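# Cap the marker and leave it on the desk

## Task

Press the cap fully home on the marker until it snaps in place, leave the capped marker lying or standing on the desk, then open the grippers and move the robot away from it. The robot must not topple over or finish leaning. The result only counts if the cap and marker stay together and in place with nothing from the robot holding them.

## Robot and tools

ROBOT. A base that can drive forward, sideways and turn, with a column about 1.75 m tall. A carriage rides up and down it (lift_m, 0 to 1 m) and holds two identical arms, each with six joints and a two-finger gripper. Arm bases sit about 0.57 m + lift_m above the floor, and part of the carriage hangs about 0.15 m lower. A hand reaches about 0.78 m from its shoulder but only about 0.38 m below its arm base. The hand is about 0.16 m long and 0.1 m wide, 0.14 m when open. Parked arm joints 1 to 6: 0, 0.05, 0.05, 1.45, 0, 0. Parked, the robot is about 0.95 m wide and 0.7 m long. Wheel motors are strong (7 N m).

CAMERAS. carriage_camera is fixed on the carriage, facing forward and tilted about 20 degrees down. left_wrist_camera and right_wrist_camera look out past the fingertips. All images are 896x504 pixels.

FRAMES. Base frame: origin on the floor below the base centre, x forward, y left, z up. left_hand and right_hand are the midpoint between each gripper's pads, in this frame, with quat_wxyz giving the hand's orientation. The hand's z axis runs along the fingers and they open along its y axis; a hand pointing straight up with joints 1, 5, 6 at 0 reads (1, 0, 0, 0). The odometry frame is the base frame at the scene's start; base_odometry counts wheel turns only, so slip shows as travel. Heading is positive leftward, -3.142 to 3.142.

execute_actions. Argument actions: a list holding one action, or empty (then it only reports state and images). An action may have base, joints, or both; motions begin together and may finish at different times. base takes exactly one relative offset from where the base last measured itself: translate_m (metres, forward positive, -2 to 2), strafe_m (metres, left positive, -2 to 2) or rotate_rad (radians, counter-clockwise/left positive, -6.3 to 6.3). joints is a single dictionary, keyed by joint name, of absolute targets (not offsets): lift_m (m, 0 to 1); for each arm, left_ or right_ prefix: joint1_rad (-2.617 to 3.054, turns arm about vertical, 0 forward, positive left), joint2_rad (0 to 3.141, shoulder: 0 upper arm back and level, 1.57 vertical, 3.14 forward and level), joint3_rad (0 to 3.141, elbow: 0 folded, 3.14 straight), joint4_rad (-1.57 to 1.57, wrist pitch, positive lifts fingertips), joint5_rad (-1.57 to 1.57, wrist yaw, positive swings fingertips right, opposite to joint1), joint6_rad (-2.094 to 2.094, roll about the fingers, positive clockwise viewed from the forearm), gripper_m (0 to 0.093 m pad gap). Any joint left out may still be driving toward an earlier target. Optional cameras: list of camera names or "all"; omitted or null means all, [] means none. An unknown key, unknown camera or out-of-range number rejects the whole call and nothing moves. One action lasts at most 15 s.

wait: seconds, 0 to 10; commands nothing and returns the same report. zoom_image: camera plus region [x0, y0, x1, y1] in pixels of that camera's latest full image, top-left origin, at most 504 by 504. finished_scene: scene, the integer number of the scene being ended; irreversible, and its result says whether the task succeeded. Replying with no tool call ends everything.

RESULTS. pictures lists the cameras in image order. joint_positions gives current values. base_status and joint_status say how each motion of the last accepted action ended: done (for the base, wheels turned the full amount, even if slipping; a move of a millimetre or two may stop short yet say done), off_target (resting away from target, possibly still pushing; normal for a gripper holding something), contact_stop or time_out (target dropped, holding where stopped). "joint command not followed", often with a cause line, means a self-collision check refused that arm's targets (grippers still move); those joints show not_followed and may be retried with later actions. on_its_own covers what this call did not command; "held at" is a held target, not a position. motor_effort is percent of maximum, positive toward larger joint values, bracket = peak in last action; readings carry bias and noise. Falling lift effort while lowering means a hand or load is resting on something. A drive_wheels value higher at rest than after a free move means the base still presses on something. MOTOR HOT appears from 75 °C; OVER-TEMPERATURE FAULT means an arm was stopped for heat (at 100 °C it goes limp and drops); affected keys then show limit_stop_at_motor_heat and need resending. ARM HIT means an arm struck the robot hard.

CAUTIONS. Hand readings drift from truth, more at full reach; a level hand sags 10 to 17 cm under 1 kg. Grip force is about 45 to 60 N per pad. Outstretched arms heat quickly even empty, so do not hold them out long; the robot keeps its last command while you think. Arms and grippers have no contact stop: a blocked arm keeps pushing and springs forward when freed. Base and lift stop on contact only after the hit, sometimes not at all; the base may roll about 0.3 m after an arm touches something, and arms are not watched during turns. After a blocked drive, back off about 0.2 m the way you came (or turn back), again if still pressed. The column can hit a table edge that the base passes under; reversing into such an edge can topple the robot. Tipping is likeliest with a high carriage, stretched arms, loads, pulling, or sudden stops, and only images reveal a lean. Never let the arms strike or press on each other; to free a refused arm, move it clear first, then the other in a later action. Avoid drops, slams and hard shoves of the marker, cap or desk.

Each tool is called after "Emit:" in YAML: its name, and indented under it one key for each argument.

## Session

Emit:
execute_actions:
  actions: []

Scene clock: 0.00 s.
base_odometry: x=+0.000 y=+0.000 heading=+0.000 (m, m, rad; odometry frame)
base_status: not commanded
joint_positions: lift_m=+0.303 left_joint1_rad=-0.011 left_joint2_rad=+0.037 left_joint3_rad=+0.075 left_joint4_rad=+1.432 left_joint5_rad=+0.033 left_joint6_rad=-0.056 left_gripper_m=+0.095 right_joint1_rad=+0.009 right_joint2_rad=+0.040 right_joint3_rad=+0.051 right_joint4_rad=+1.435 right_joint5_rad=-0.064 right_joint6_rad=+0.040 right_gripper_m=+0.095
joint_status: not commanded
motor_effort: lift_m=+18 drive_wheels=-3 (%)
left_hand: x=+0.2965 y=+0.3401 z=+1.3005 quat_wxyz=(+0.998, +0.015, +0.051, -0.034) (m; base frame)
right_hand: x=+0.3041 y=-0.3347 z=+1.2937 quat_wxyz=(+0.997, -0.031, +0.063, +0.026) (m; base frame)
pictures: carriage_camera, left_wrist_camera, right_wrist_camera
Images, in order (width x height): carriage_camera 896x504, left_wrist_camera 896x504, right_wrist_camera 896x504.

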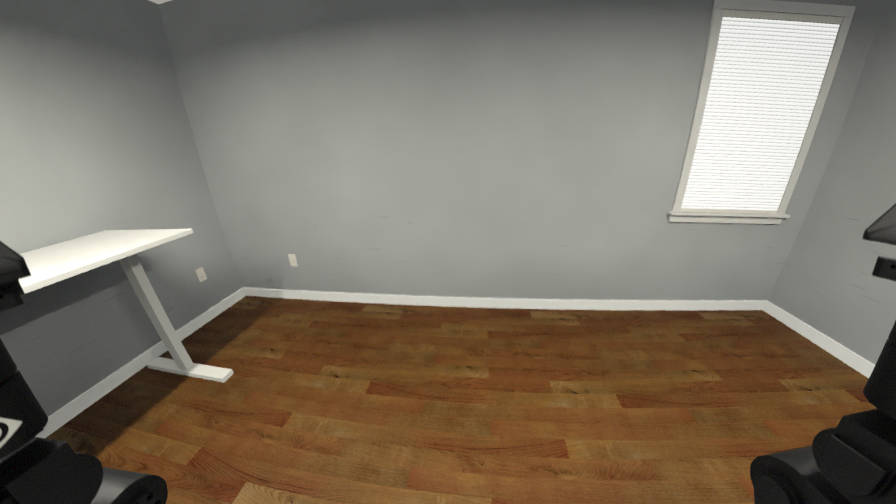

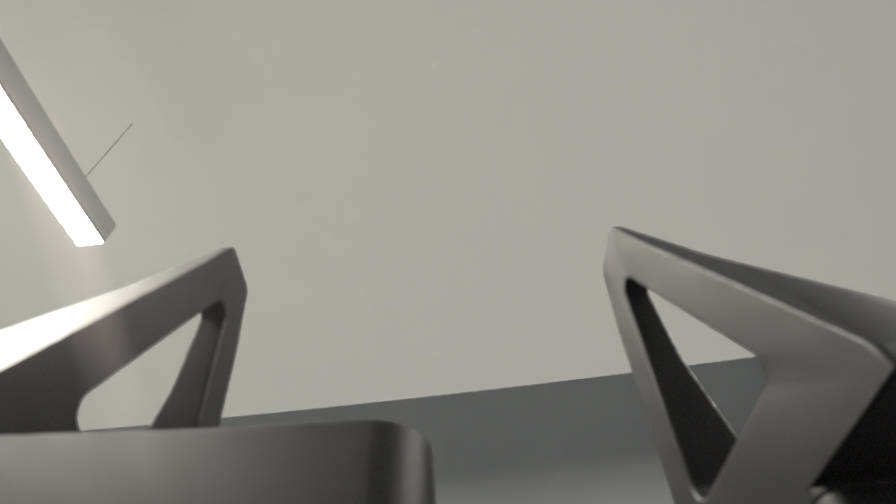

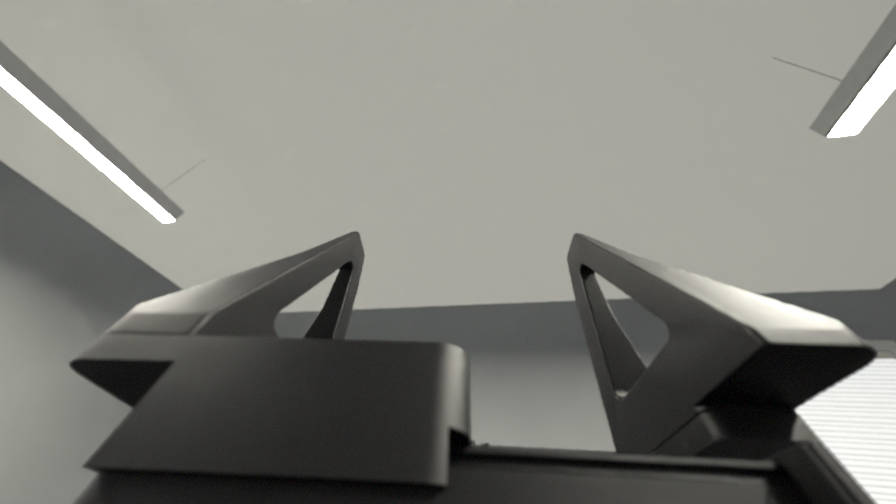

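Emit:
execute_actions:
  actions:
    - {"base": {"rotate_rad": 1.52}, "joints": {"lift_m": 0.55}}
  cameras: ["carriage_camera"]

Scene clock: 3.17 s.
base_odometry: x=+0.000 y=+0.000 heading=+1.520 (m, m, rad; odometry frame)
base_status: done
joint_positions: lift_m=+0.550 left_joint1_rad=-0.011 left_joint2_rad=+0.037 left_joint3_rad=+0.075 left_joint4_rad=+1.430 left_joint5_rad=+0.033 left_joint6_rad=-0.056 left_gripper_m=+0.095 right_joint1_rad=+0.009 right_joint2_rad=+0.040 right_joint3_rad=+0.051 right_joint4_rad=+1.434 right_joint5_rad=-0.064 right_joint6_rad=+0.040 right_gripper_m=+0.095
joint_status: all done
motor_effort: lift_m=+18(22) drive_wheels=+4(15) (%)
left_hand: x=+0.2969 y=+0.3401 z=+1.5477 quat_wxyz=(+0.998, +0.015, +0.051, -0.034) (m; base frame)
right_hand: x=+0.3043 y=-0.3347 z=+1.5410 quat_wxyz=(+0.997, -0.031, +0.063, +0.026) (m; base frame)
pictures: carriage_camera
Images, in order (width x height): carriage_camera 896x504.

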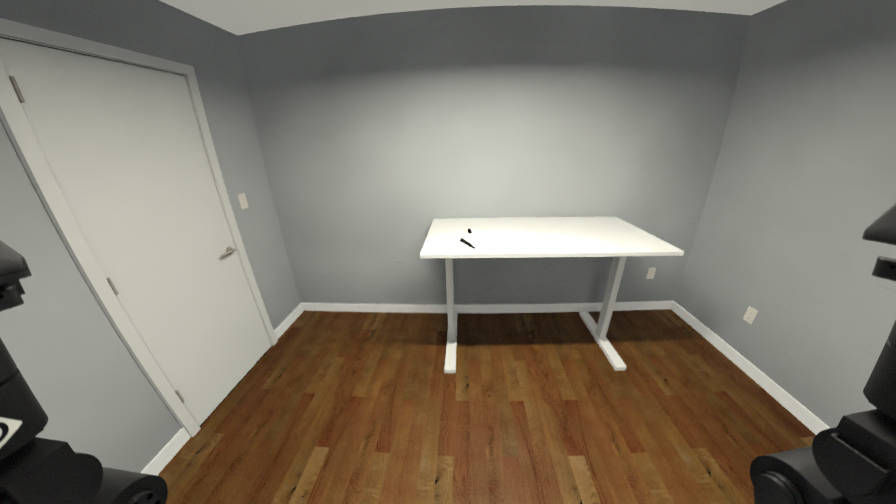

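Emit:
zoom_image:
  camera: "carriage_camera"
  region: [410, 210, 530, 265]

Emit:
execute_actions:
  actions:
    - {"base": {"translate_m": 0.95}, "joints": {"lift_m": 0.65}}
  cameras: ["carriage_camera"]

Region (410, 210, 530, 265) of carriage_camera's 896x504 image, scaled by 4.200, with more detail than that image has; it fills the top 231 rows of this view, and the rest is white.

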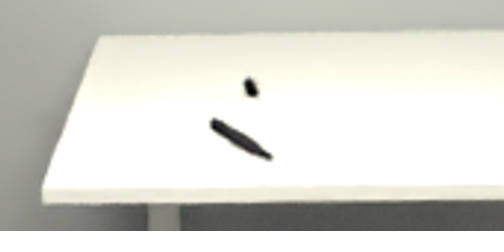

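Scene clock: 7.87 s.
base_odometry: x=+0.047 y=+0.949 heading=+1.521 (m, m, rad; odometry frame)
base_status: done
joint_positions: lift_m=+0.650 left_joint1_rad=-0.011 left_joint2_rad=+0.037 left_joint3_rad=+0.075 left_joint4_rad=+1.430 left_joint5_rad=+0.033 left_joint6_rad=-0.056 left_gripper_m=+0.095 right_joint1_rad=+0.009 right_joint2_rad=+0.040 right_joint3_rad=+0.051 right_joint4_rad=+1.434 right_joint5_rad=-0.064 right_joint6_rad=+0.040 right_gripper_m=+0.095
joint_status: all done
motor_effort: lift_m=+18(23) drive_wheels=-8(21) (%)
left_hand: x=+0.2969 y=+0.3401 z=+1.6478 quat_wxyz=(+0.998, +0.015, +0.051, -0.034) (m; base frame)
right_hand: x=+0.3042 y=-0.3347 z=+1.6410 quat_wxyz=(+0.997, -0.031, +0.063, +0.026) (m; base frame)
pictures: carriage_camera
Images, in order (width x height): carriage_camera 896x504.

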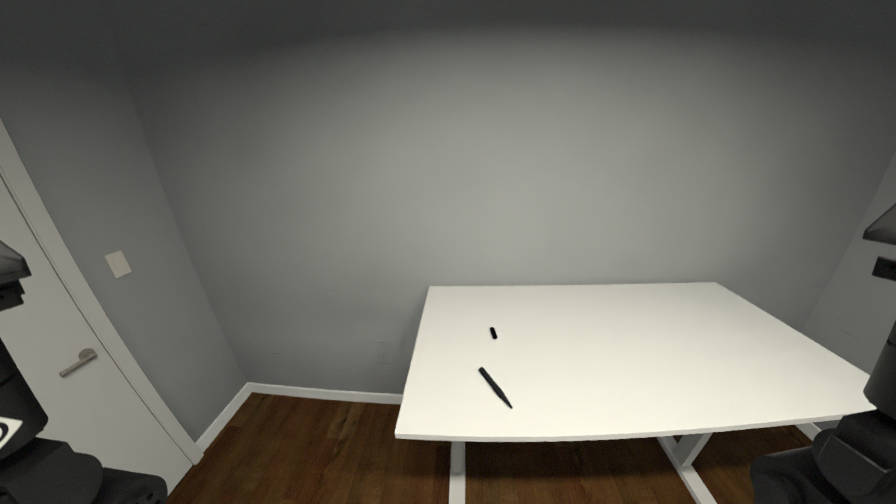

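Emit:
zoom_image:
  camera: "carriage_camera"
  region: [440, 315, 560, 420]

Region (440, 315, 560, 420) of carriage_camera's 896x504 image, scaled by 4.200, with more detail than that image has; it fills the top 441 rows of this view, and the rest is white.

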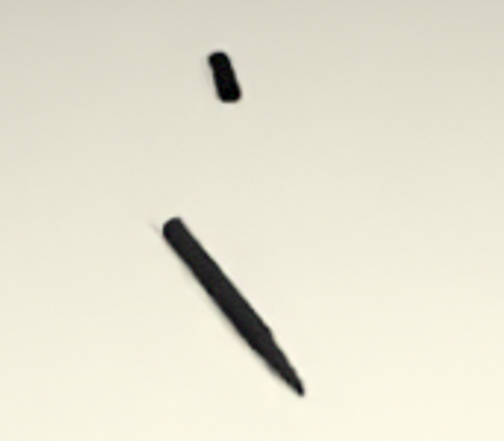

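Emit:
zoom_image:
  camera: "carriage_camera"
  region: [475, 318, 515, 348]

Region (475, 318, 515, 348) of carriage_camera's 896x504 image, scaled by 12.600, with more detail than that image has; it fills the top 378 rows of this view, and the rest is white.

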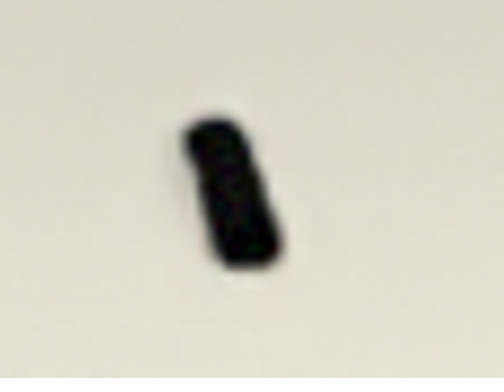

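Emit:
execute_actions:
  actions: []

Scene clock: 10.20 s.
base_odometry: x=+0.047 y=+0.949 heading=+1.521 (m, m, rad; odometry frame)
base_status: done
joint_positions: lift_m=+0.650 left_joint1_rad=-0.011 left_joint2_rad=+0.037 left_joint3_rad=+0.075 left_joint4_rad=+1.430 left_joint5_rad=+0.033 left_joint6_rad=-0.056 left_gripper_m=+0.095 right_joint1_rad=+0.009 right_joint2_rad=+0.040 right_joint3_rad=+0.051 right_joint4_rad=+1.434 right_joint5_rad=-0.064 right_joint6_rad=+0.040 right_gripper_m=+0.095
joint_status: all done
motor_effort: lift_m=+18(23) drive_wheels=-9(21) (%)
left_hand: x=+0.2969 y=+0.3401 z=+1.6478 quat_wxyz=(+0.998, +0.015, +0.051, -0.034) (m; base frame)
right_hand: x=+0.3042 y=-0.3347 z=+1.6410 quat_wxyz=(+0.997, -0.031, +0.063, +0.026) (m; base frame)
pictures: carriage_camera, left_wrist_camera, right_wrist_camera
Images, in order (width x height): carriage_camera 896x504, left_wrist_camera 896x504, right_wrist_camera 896x504.

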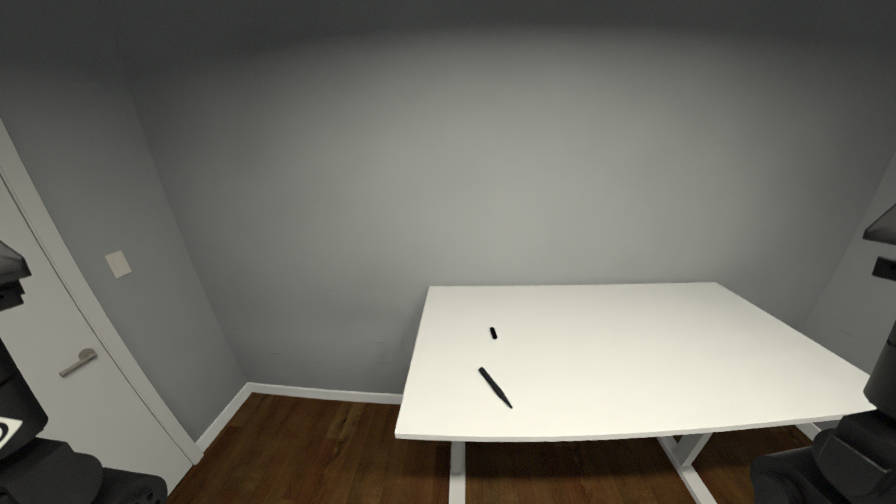

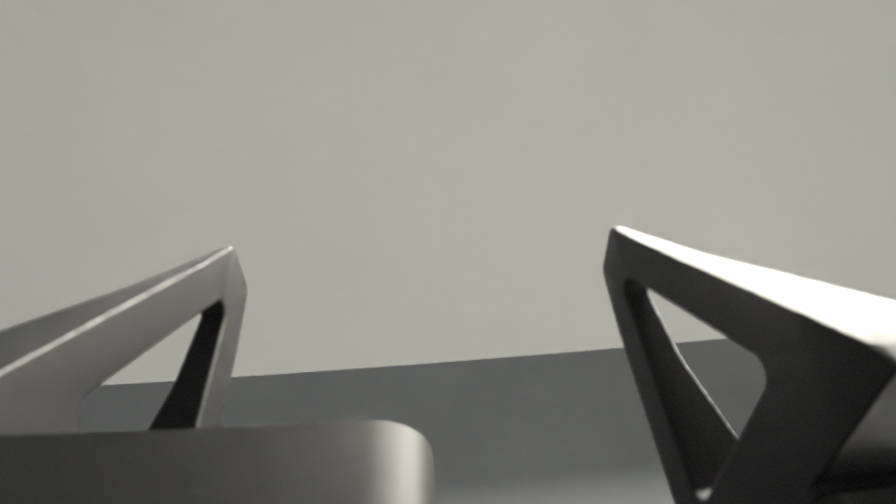

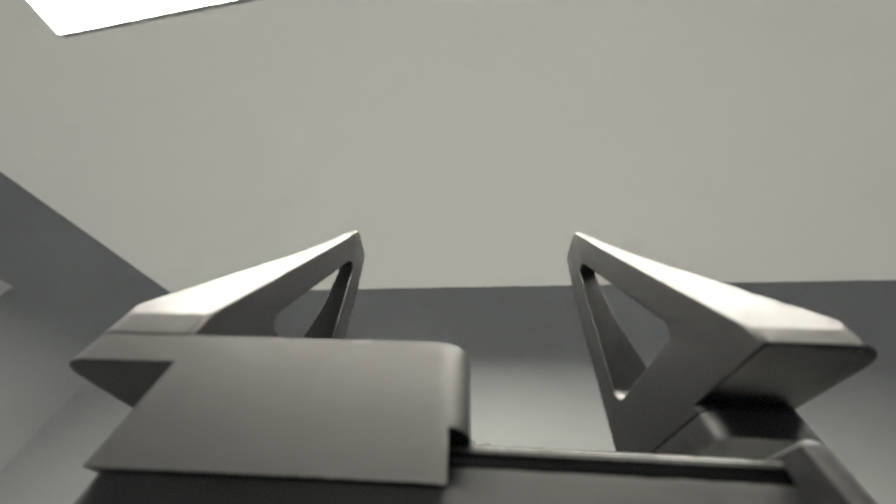

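Emit:
zoom_image:
  camera: "carriage_camera"
  region: [440, 310, 560, 420]

Region (440, 310, 560, 420) of carriage_camera's 896x504 image, scaled by 4.200, with more detail than that image has; it fills the top 462 rows of this view, and the rest is white.

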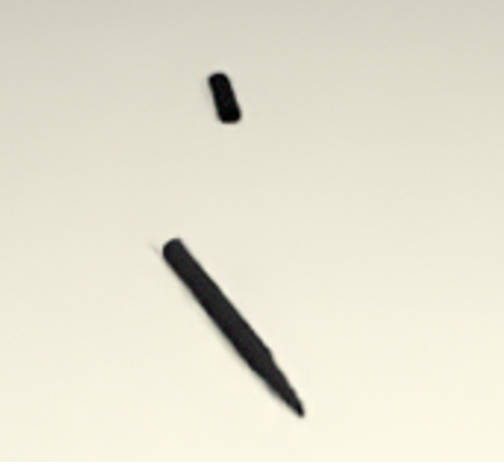

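Emit:
execute_actions:
  actions:
    - {"base": {"translate_m": 0.22}, "joints": {"right_joint1_rad": 0.452, "right_joint2_rad": 2.76, "right_joint3_rad": 2.305, "right_joint4_rad": -1.111, "right_joint5_rad": 0.0, "right_joint6_rad": 0.25, "left_joint1_rad": -1.0, "left_joint2_rad": 2.68, "left_joint3_rad": 2.15, "left_joint4_rad": -1.034, "left_joint5_rad": 0.0, "left_joint6_rad": -1.46, "left_gripper_m": 0.07, "right_gripper_m": 0.07}}

Scene clock: 14.63 s.
base_odometry: x=+0.058 y=+1.169 heading=+1.522 (m, m, rad; odometry frame)
base_status: done
joint_positions: lift_m=+0.650 left_joint1_rad=-0.993 left_joint2_rad=+2.695 left_joint3_rad=+2.127 left_joint4_rad=-1.028 left_joint5_rad=+0.000 left_joint6_rad=-1.454 left_gripper_m=+0.070 right_joint1_rad=+0.446 right_joint2_rad=+2.766 right_joint3_rad=+2.279 right_joint4_rad=-1.105 right_joint5_rad=-0.004 right_joint6_rad=+0.241 right_gripper_m=+0.070
joint_status: all done
motor_effort: lift_m=+19(18) drive_wheels=-10(17) (%)
left_hand: x=+0.5410 y=-0.0649 z=+1.1110 quat_wxyz=(-0.005, -0.228, +0.974, +0.012) (m; base frame)
right_hand: x=+0.7285 y=-0.1274 z=+1.1134 quat_wxyz=(-0.010, -0.102, +0.995, -0.002) (m; base frame)
pictures: carriage_camera, left_wrist_camera, right_wrist_camera
Images, in order (width x height): carriage_camera 896x504, left_wrist_camera 896x504, right_wrist_camera 896x504.

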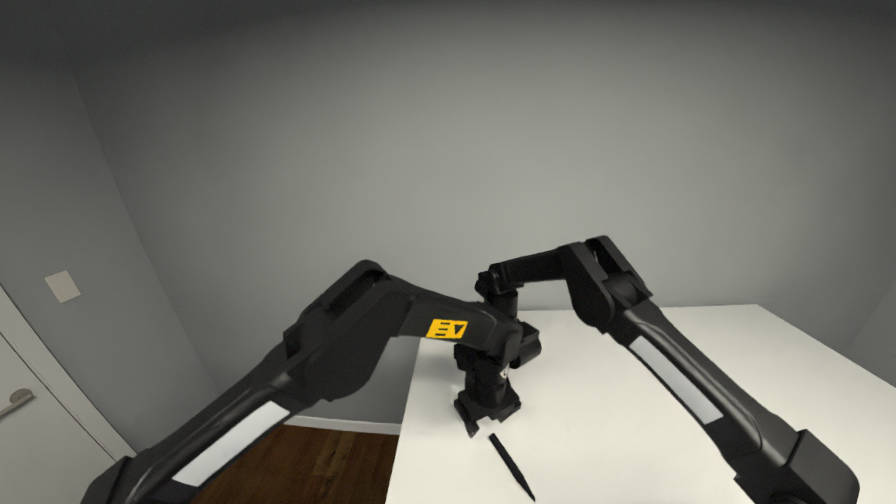

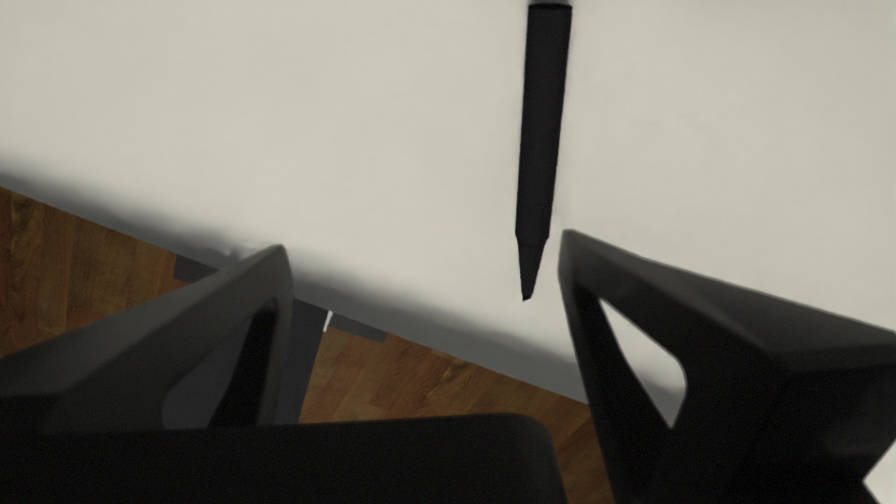

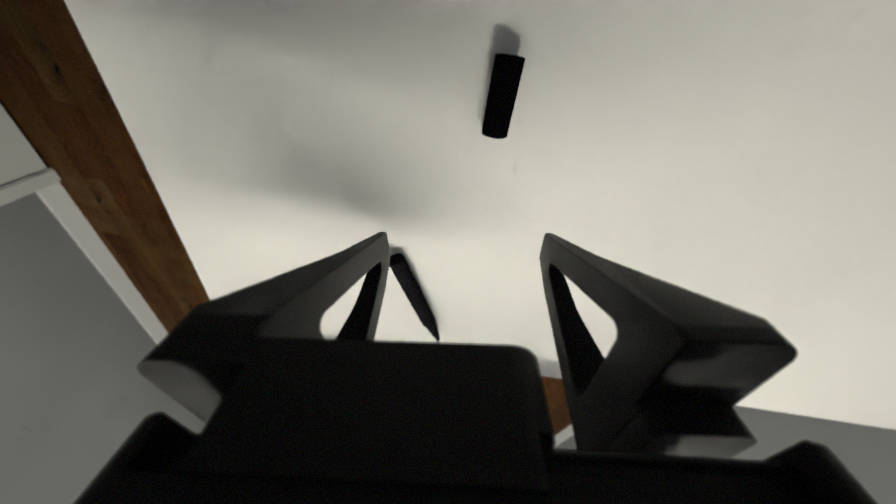

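Emit:
zoom_image:
  camera: "right_wrist_camera"
  region: [430, 10, 580, 160]

Region (430, 10, 580, 160) of right_wrist_camera's 896x504 image, scaled by 3.360, with more detail than that image has.

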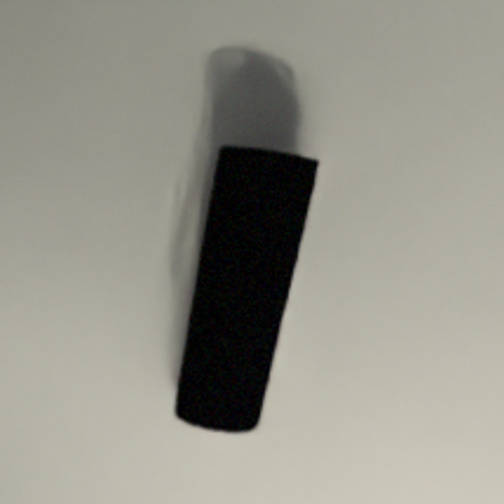

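Emit:
execute_actions:
  actions:
    - {"joints": {"lift_m": 0.575, "right_joint1_rad": 0.379, "right_joint2_rad": 2.797, "right_joint3_rad": 2.392, "right_joint4_rad": -1.145, "right_joint5_rad": 0.0, "right_joint6_rad": 0.26}}

Scene clock: 17.37 s.
base_odometry: x=+0.058 y=+1.169 heading=+1.522 (m, m, rad; odometry frame)
base_status: not commanded
joint_positions: lift_m=+0.575 left_joint1_rad=-0.993 left_joint2_rad=+2.692 left_joint3_rad=+2.134 left_joint4_rad=-1.032 left_joint5_rad=+0.001 left_joint6_rad=-1.454 left_gripper_m=+0.070 right_joint1_rad=+0.373 right_joint2_rad=+2.803 right_joint3_rad=+2.378 right_joint4_rad=-1.140 right_joint5_rad=-0.001 right_joint6_rad=+0.251 right_gripper_m=+0.070
joint_status: all done
motor_effort: lift_m=+17(17) drive_wheels=-9(10) (%)
left_hand: x=+0.5420 y=-0.0666 z=+1.0394 quat_wxyz=(-0.004, -0.228, +0.974, +0.009) (m; base frame)
right_hand: x=+0.7558 y=-0.1572 z=+1.0449 quat_wxyz=(+0.002, -0.061, +0.998, +0.001) (m; base frame)
pictures: carriage_camera, left_wrist_camera, right_wrist_camera
Images, in order (width x height): carriage_camera 896x504, left_wrist_camera 896x504, right_wrist_camera 896x504.

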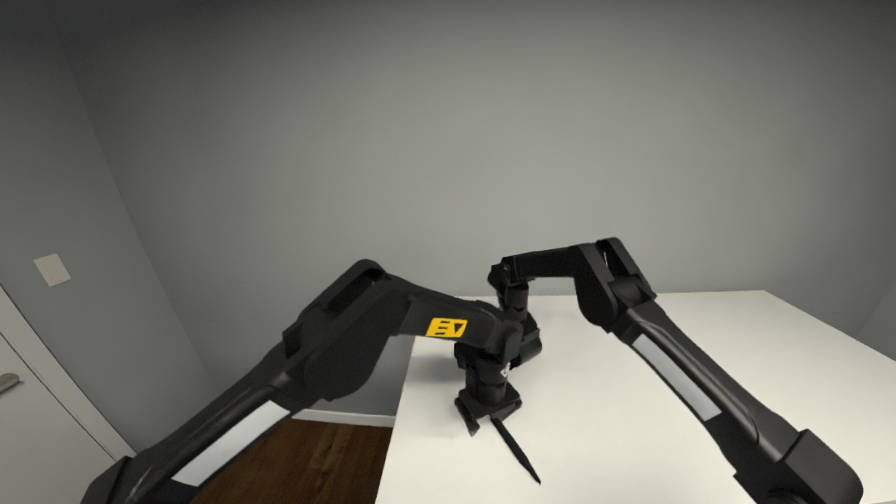

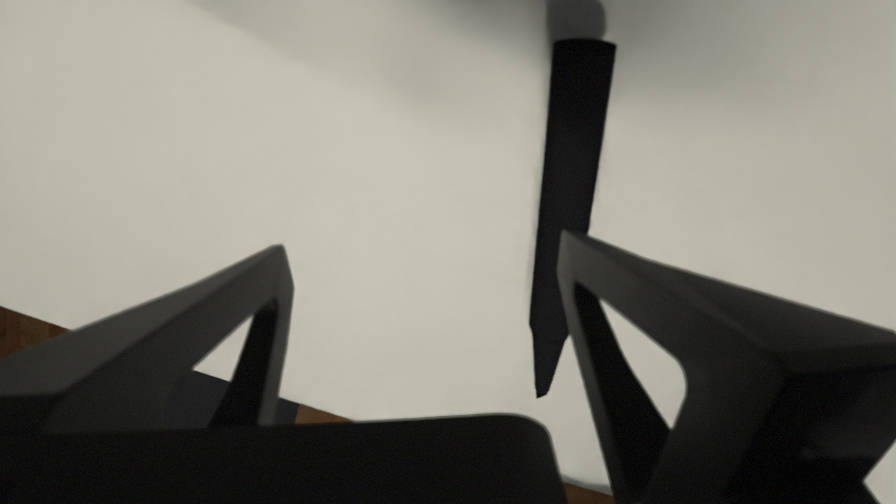

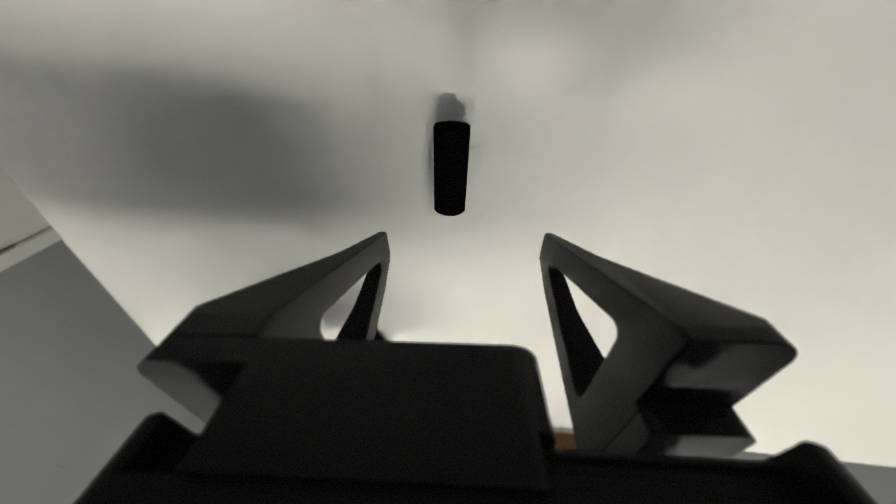

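Emit:
zoom_image:
  camera: "right_wrist_camera"
  region: [400, 85, 510, 225]

Region (400, 85, 510, 225) of right_wrist_camera's 896x504 image, scaled by 3.600, with more detail than that image has; it fills the left 396 columns of this view, and the rest is white.

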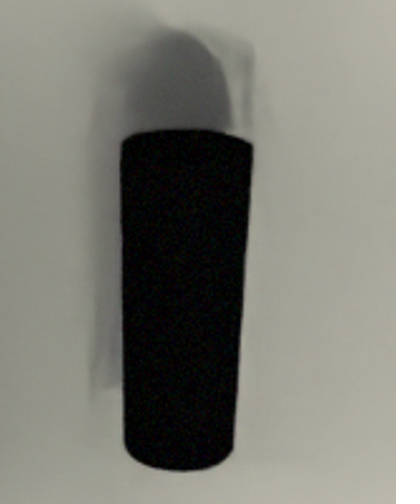

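Emit:
zoom_image:
  camera: "right_wrist_camera"
  region: [425, 110, 480, 150]

Emit:
zoom_image:
  camera: "right_wrist_camera"
  region: [425, 185, 480, 225]

Region (425, 110, 480, 150) of right_wrist_camera's 896x504 image, scaled by 9.164, with more detail than that image has; it fills the top 367 rows of this view, and the rest is white.

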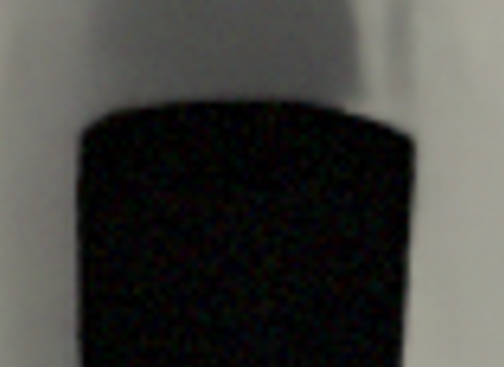

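Region (425, 185, 480, 225) of right_wrist_camera's 896x504 image, scaled by 9.164, with more detail than that image has; it fills the top 367 rows of this view, and the rest is white.

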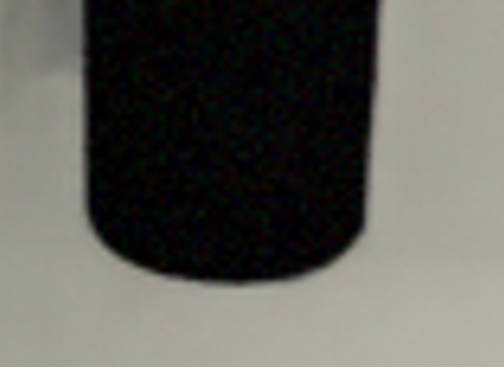

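Emit:
execute_actions:
  actions:
    - {"joints": {"lift_m": 0.537, "right_joint1_rad": 0.392, "right_joint4_rad": -1.10, "right_joint6_rad": 0.27, "left_joint1_rad": -0.85, "left_joint2_rad": 2.39, "left_joint3_rad": 1.86, "left_joint4_rad": -1.04, "left_joint6_rad": -0.7}}

Scene clock: 22.70 s.
base_odometry: x=+0.058 y=+1.169 heading=+1.522 (m, m, rad; odometry frame)
base_status: not commanded
joint_positions: lift_m=+0.537 left_joint1_rad=-0.845 left_joint2_rad=+2.396 left_joint3_rad=+1.876 left_joint4_rad=-1.041 left_joint5_rad=-0.003 left_joint6_rad=-0.706 left_gripper_m=+0.070 right_joint1_rad=+0.388 right_joint2_rad=+2.804 right_joint3_rad=+2.378 right_joint4_rad=-1.105 right_joint5_rad=-0.001 right_joint6_rad=+0.261 right_gripper_m=+0.070
joint_status: all done
motor_effort: lift_m=+17(16) drive_wheels=-10(10) (%)
left_hand: x=+0.5780 y=+0.0033 z=+1.0747 quat_wxyz=(+0.004, +0.070, +0.998, -0.002) (m; base frame)
right_hand: x=+0.7609 y=-0.1465 z=+1.0067 quat_wxyz=(+0.019, -0.063, +0.998, +0.007) (m; base frame)
pictures: carriage_camera, left_wrist_camera, right_wrist_camera
Images, in order (width x height): carriage_camera 896x504, left_wrist_camera 896x504, right_wrist_camera 896x504.

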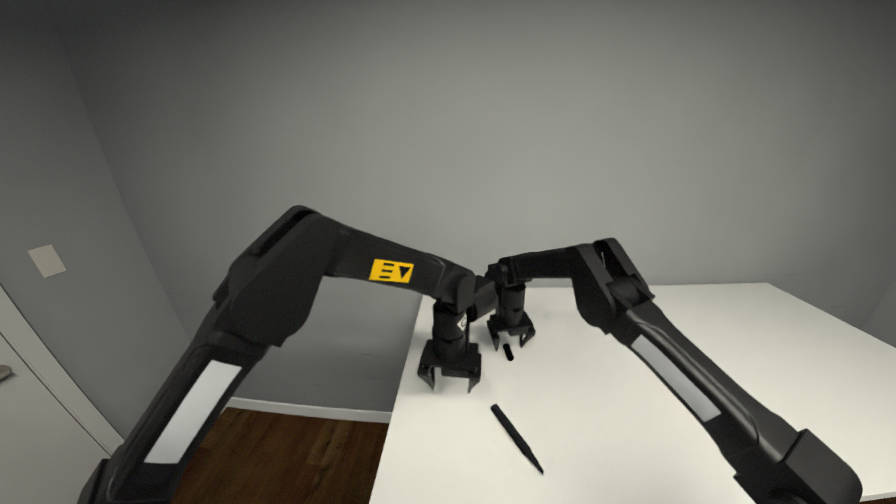

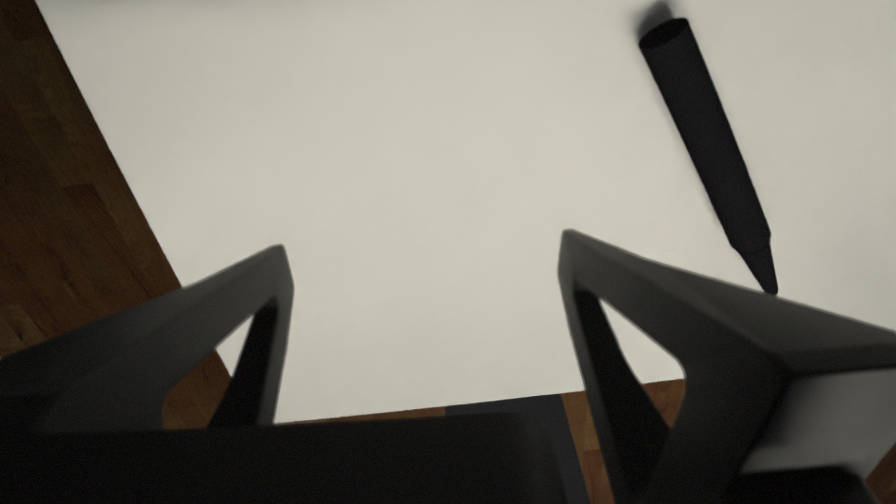

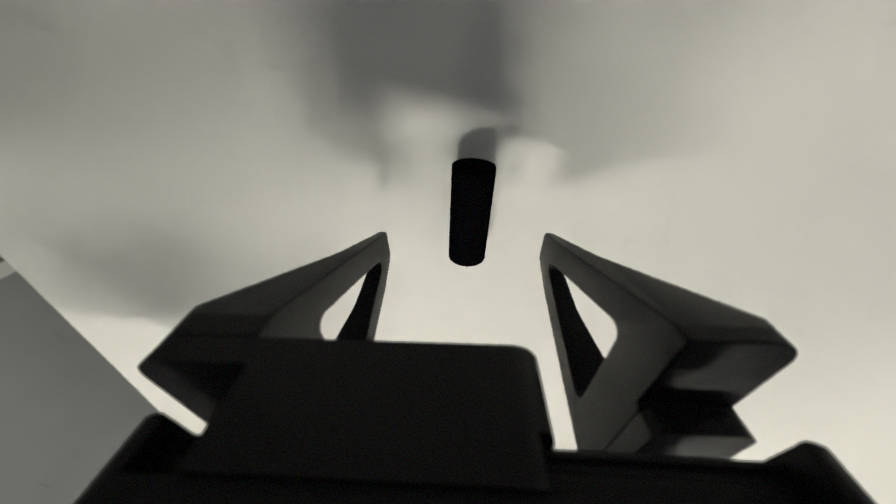

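Emit:
zoom_image:
  camera: "right_wrist_camera"
  region: [430, 145, 515, 275]

Emit:
zoom_image:
  camera: "carriage_camera"
  region: [470, 310, 550, 370]

Region (430, 145, 515, 275) of right_wrist_camera's 896x504 image, scaled by 3.877, with more detail than that image has; it fills the left 330 columns of this view, and the rest is white.

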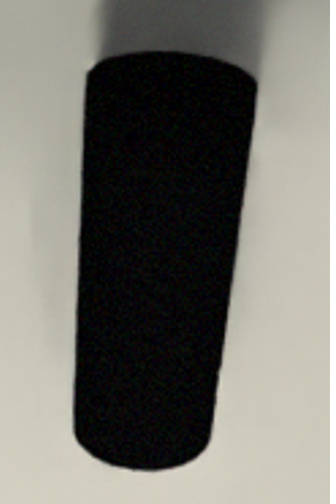

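Region (470, 310, 550, 370) of carriage_camera's 896x504 image, scaled by 6.300, with more detail than that image has; it fills the top 378 rows of this view, and the rest is white.

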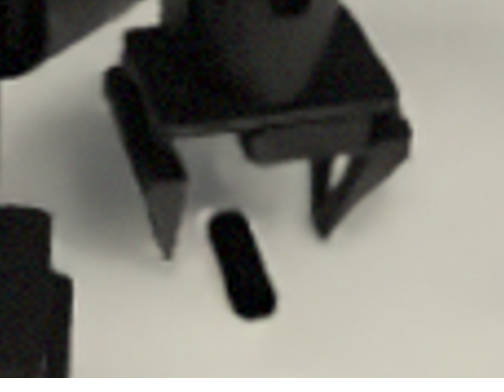

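Emit:
execute_actions:
  actions:
    - {"joints": {"lift_m": 0.512, "left_joint6_rad": -0.15}}
  cameras: ["carriage_camera", "right_wrist_camera"]

Scene clock: 24.03 s.
base_odometry: x=+0.058 y=+1.169 heading=+1.522 (m, m, rad; odometry frame)
base_status: not commanded
joint_positions: lift_m=+0.512 left_joint1_rad=-0.845 left_joint2_rad=+2.400 left_joint3_rad=+1.867 left_joint4_rad=-1.041 left_joint5_rad=-0.002 left_joint6_rad=-0.156 left_gripper_m=+0.070 right_joint1_rad=+0.388 right_joint2_rad=+2.806 right_joint3_rad=+2.378 right_joint4_rad=-1.103 right_joint5_rad=-0.001 right_joint6_rad=+0.261 right_gripper_m=+0.070
joint_status: all done
motor_effort: lift_m=+17(17) drive_wheels=+6(7) (%)
left_hand: x=+0.5756 y=+0.0057 z=+1.0458 quat_wxyz=(-0.001, +0.338, +0.941, +0.002) (m; base frame)
right_hand: x=+0.7609 y=-0.1466 z=+0.9807 quat_wxyz=(+0.019, -0.063, +0.998, +0.007) (m; base frame)
pictures: carriage_camera, right_wrist_camera
Images, in order (width x height): carriage_camera 896x504, right_wrist_camera 896x504.

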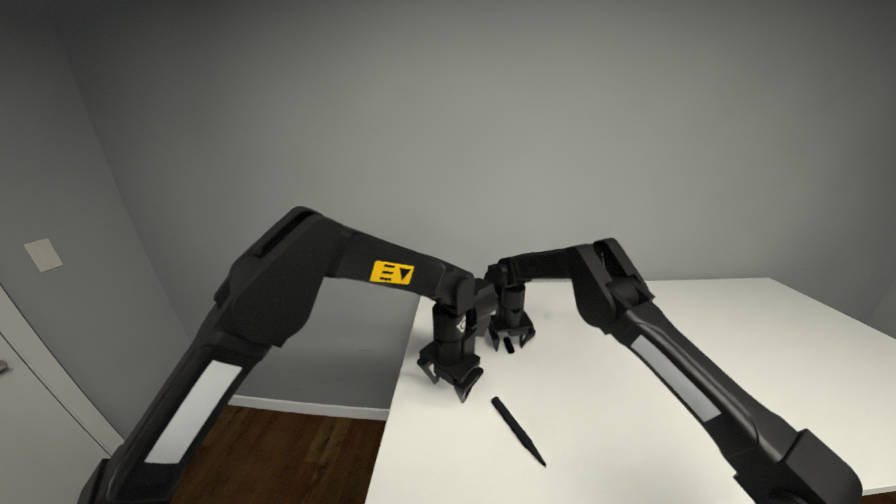

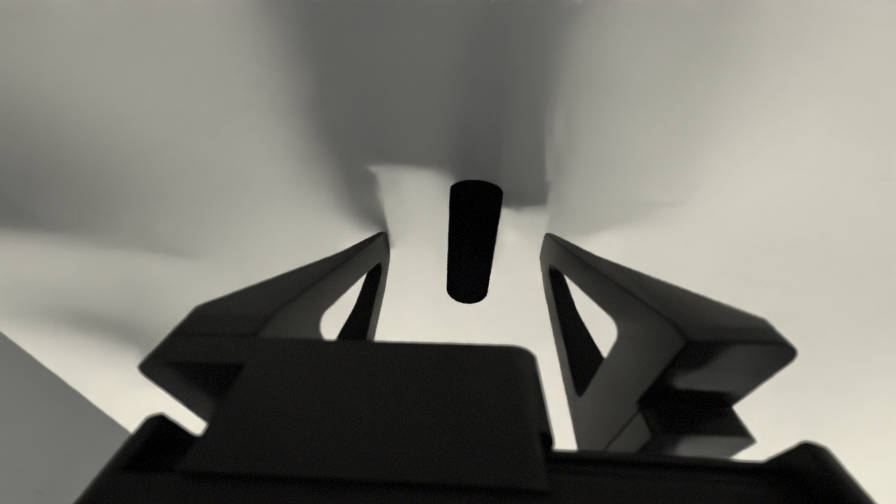

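Emit:
execute_actions:
  actions:
    - {"joints": {"right_gripper_m": 0.0}}
  cameras: ["right_wrist_camera"]

Scene clock: 24.80 s.
base_odometry: x=+0.058 y=+1.169 heading=+1.522 (m, m, rad; odometry frame)
base_status: not commanded
joint_positions: lift_m=+0.512 left_joint1_rad=-0.845 left_joint2_rad=+2.400 left_joint3_rad=+1.867 left_joint4_rad=-1.041 left_joint5_rad=-0.002 left_joint6_rad=-0.156 left_gripper_m=+0.070 right_joint1_rad=+0.388 right_joint2_rad=+2.806 right_joint3_rad=+2.378 right_joint4_rad=-1.103 right_joint5_rad=-0.001 right_joint6_rad=+0.261 right_gripper_m=+0.019
joint_status: right_gripper_m off_target (ended at +0.019, target +0.000)
motor_effort: lift_m=+17(16) drive_wheels=+6(9) (%)
left_hand: x=+0.5756 y=+0.0057 z=+1.0458 quat_wxyz=(-0.001, +0.338, +0.941, +0.002) (m; base frame)
right_hand: x=+0.7609 y=-0.1466 z=+0.9807 quat_wxyz=(+0.019, -0.063, +0.998, +0.007) (m; base frame)
pictures: right_wrist_camera
Images, in order (width x height): right_wrist_camera 896x504.

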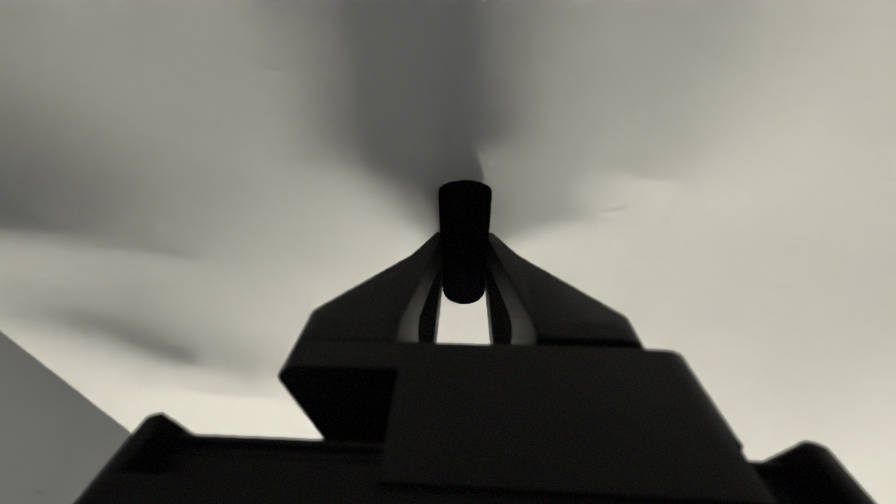

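Emit:
execute_actions:
  actions:
    - {"base": {"strafe_m": -0.10}, "joints": {"lift_m": 0.586, "right_joint1_rad": 0.21, "right_joint2_rad": 2.21, "right_joint3_rad": 1.255, "right_joint4_rad": -0.615, "right_joint5_rad": 0.04, "right_joint6_rad": 1.79, "left_joint1_rad": -0.855, "left_joint2_rad": 2.47, "left_joint3_rad": 1.79, "left_joint4_rad": -0.888, "left_joint6_rad": 1.836}}

Scene clock: 27.40 s.
base_odometry: x=+0.158 y=+1.164 heading=+1.522 (m, m, rad; odometry frame)
base_status: done
joint_positions: lift_m=+0.586 left_joint1_rad=-0.852 left_joint2_rad=+2.476 left_joint3_rad=+1.789 left_joint4_rad=-0.897 left_joint5_rad=-0.002 left_joint6_rad=+1.830 left_gripper_m=+0.070 right_joint1_rad=+0.209 right_joint2_rad=+2.211 right_joint3_rad=+1.271 right_joint4_rad=-0.621 right_joint5_rad=+0.042 right_joint6_rad=+1.781 right_gripper_m=+0.019
joint_status: all done
motor_effort: lift_m=+17(23) drive_wheels=+0(13) (%)
left_hand: x=+0.5712 y=+0.0062 z=+1.0686 quat_wxyz=(-0.006, +0.974, +0.228, -0.002) (m; base frame)
right_hand: x=+0.6397 y=-0.2758 z=+1.0639 quat_wxyz=(+0.020, +0.708, +0.706, -0.007) (m; base frame)
pictures: carriage_camera, left_wrist_camera, right_wrist_camera
Images, in order (width x height): carriage_camera 896x504, left_wrist_camera 896x504, right_wrist_camera 896x504.

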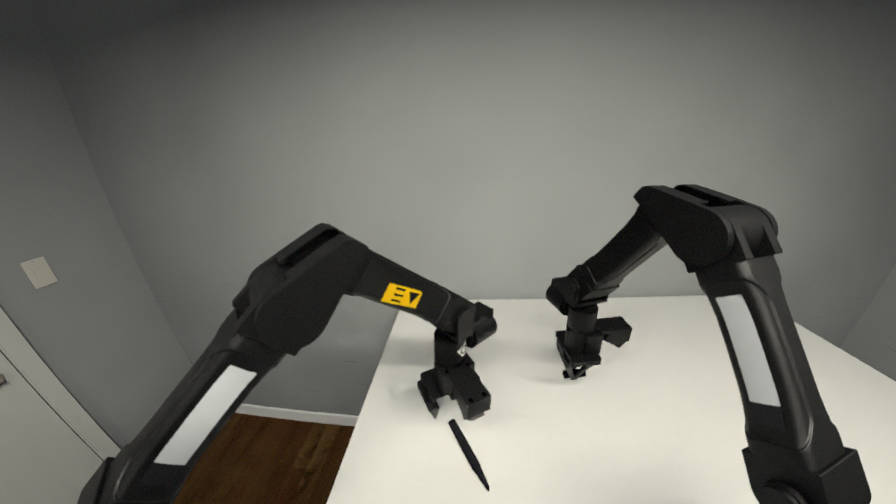

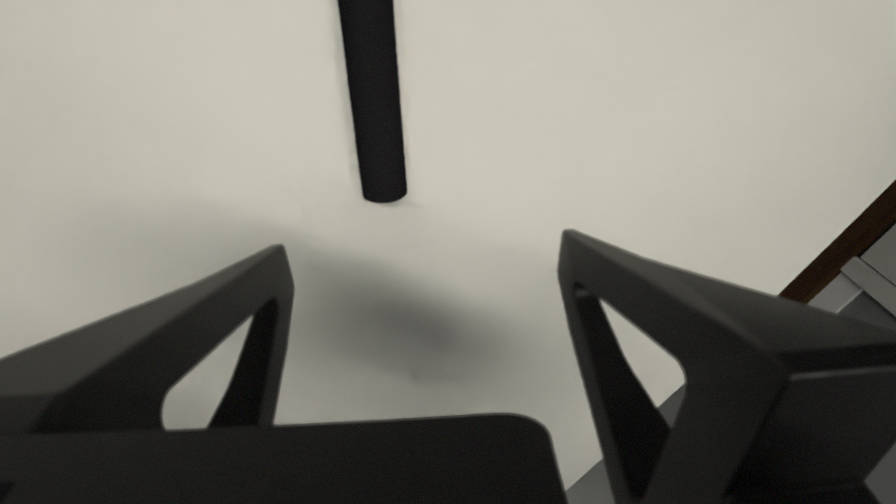

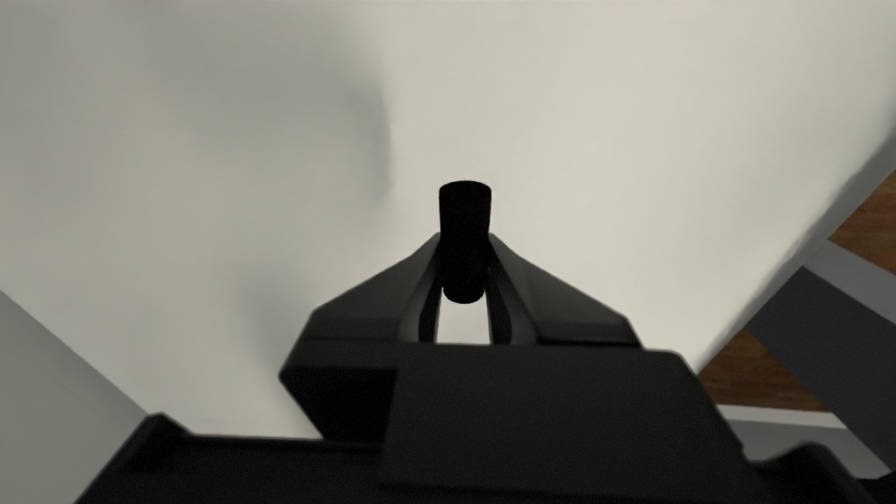

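Emit:
zoom_image:
  camera: "right_wrist_camera"
  region: [425, 170, 505, 240]

Emit:
zoom_image:
  camera: "carriage_camera"
  region: [540, 340, 610, 390]

Region (425, 170, 505, 240) of right_wrist_camera's 896x504 image, scaled by 6.300, with more detail than that image has; it fills the top 441 rows of this view, and the rest is white.

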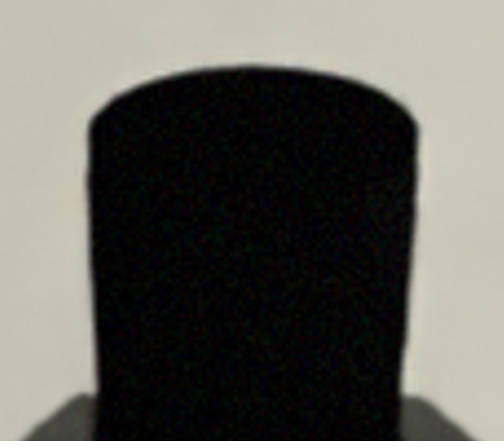

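Region (540, 340, 610, 390) of carriage_camera's 896x504 image, scaled by 7.200, with more detail than that image has; it fills the top 360 rows of this view, and the rest is white.

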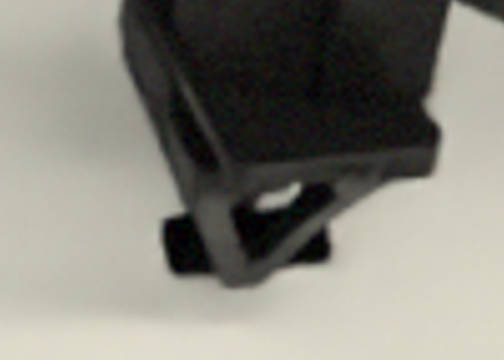

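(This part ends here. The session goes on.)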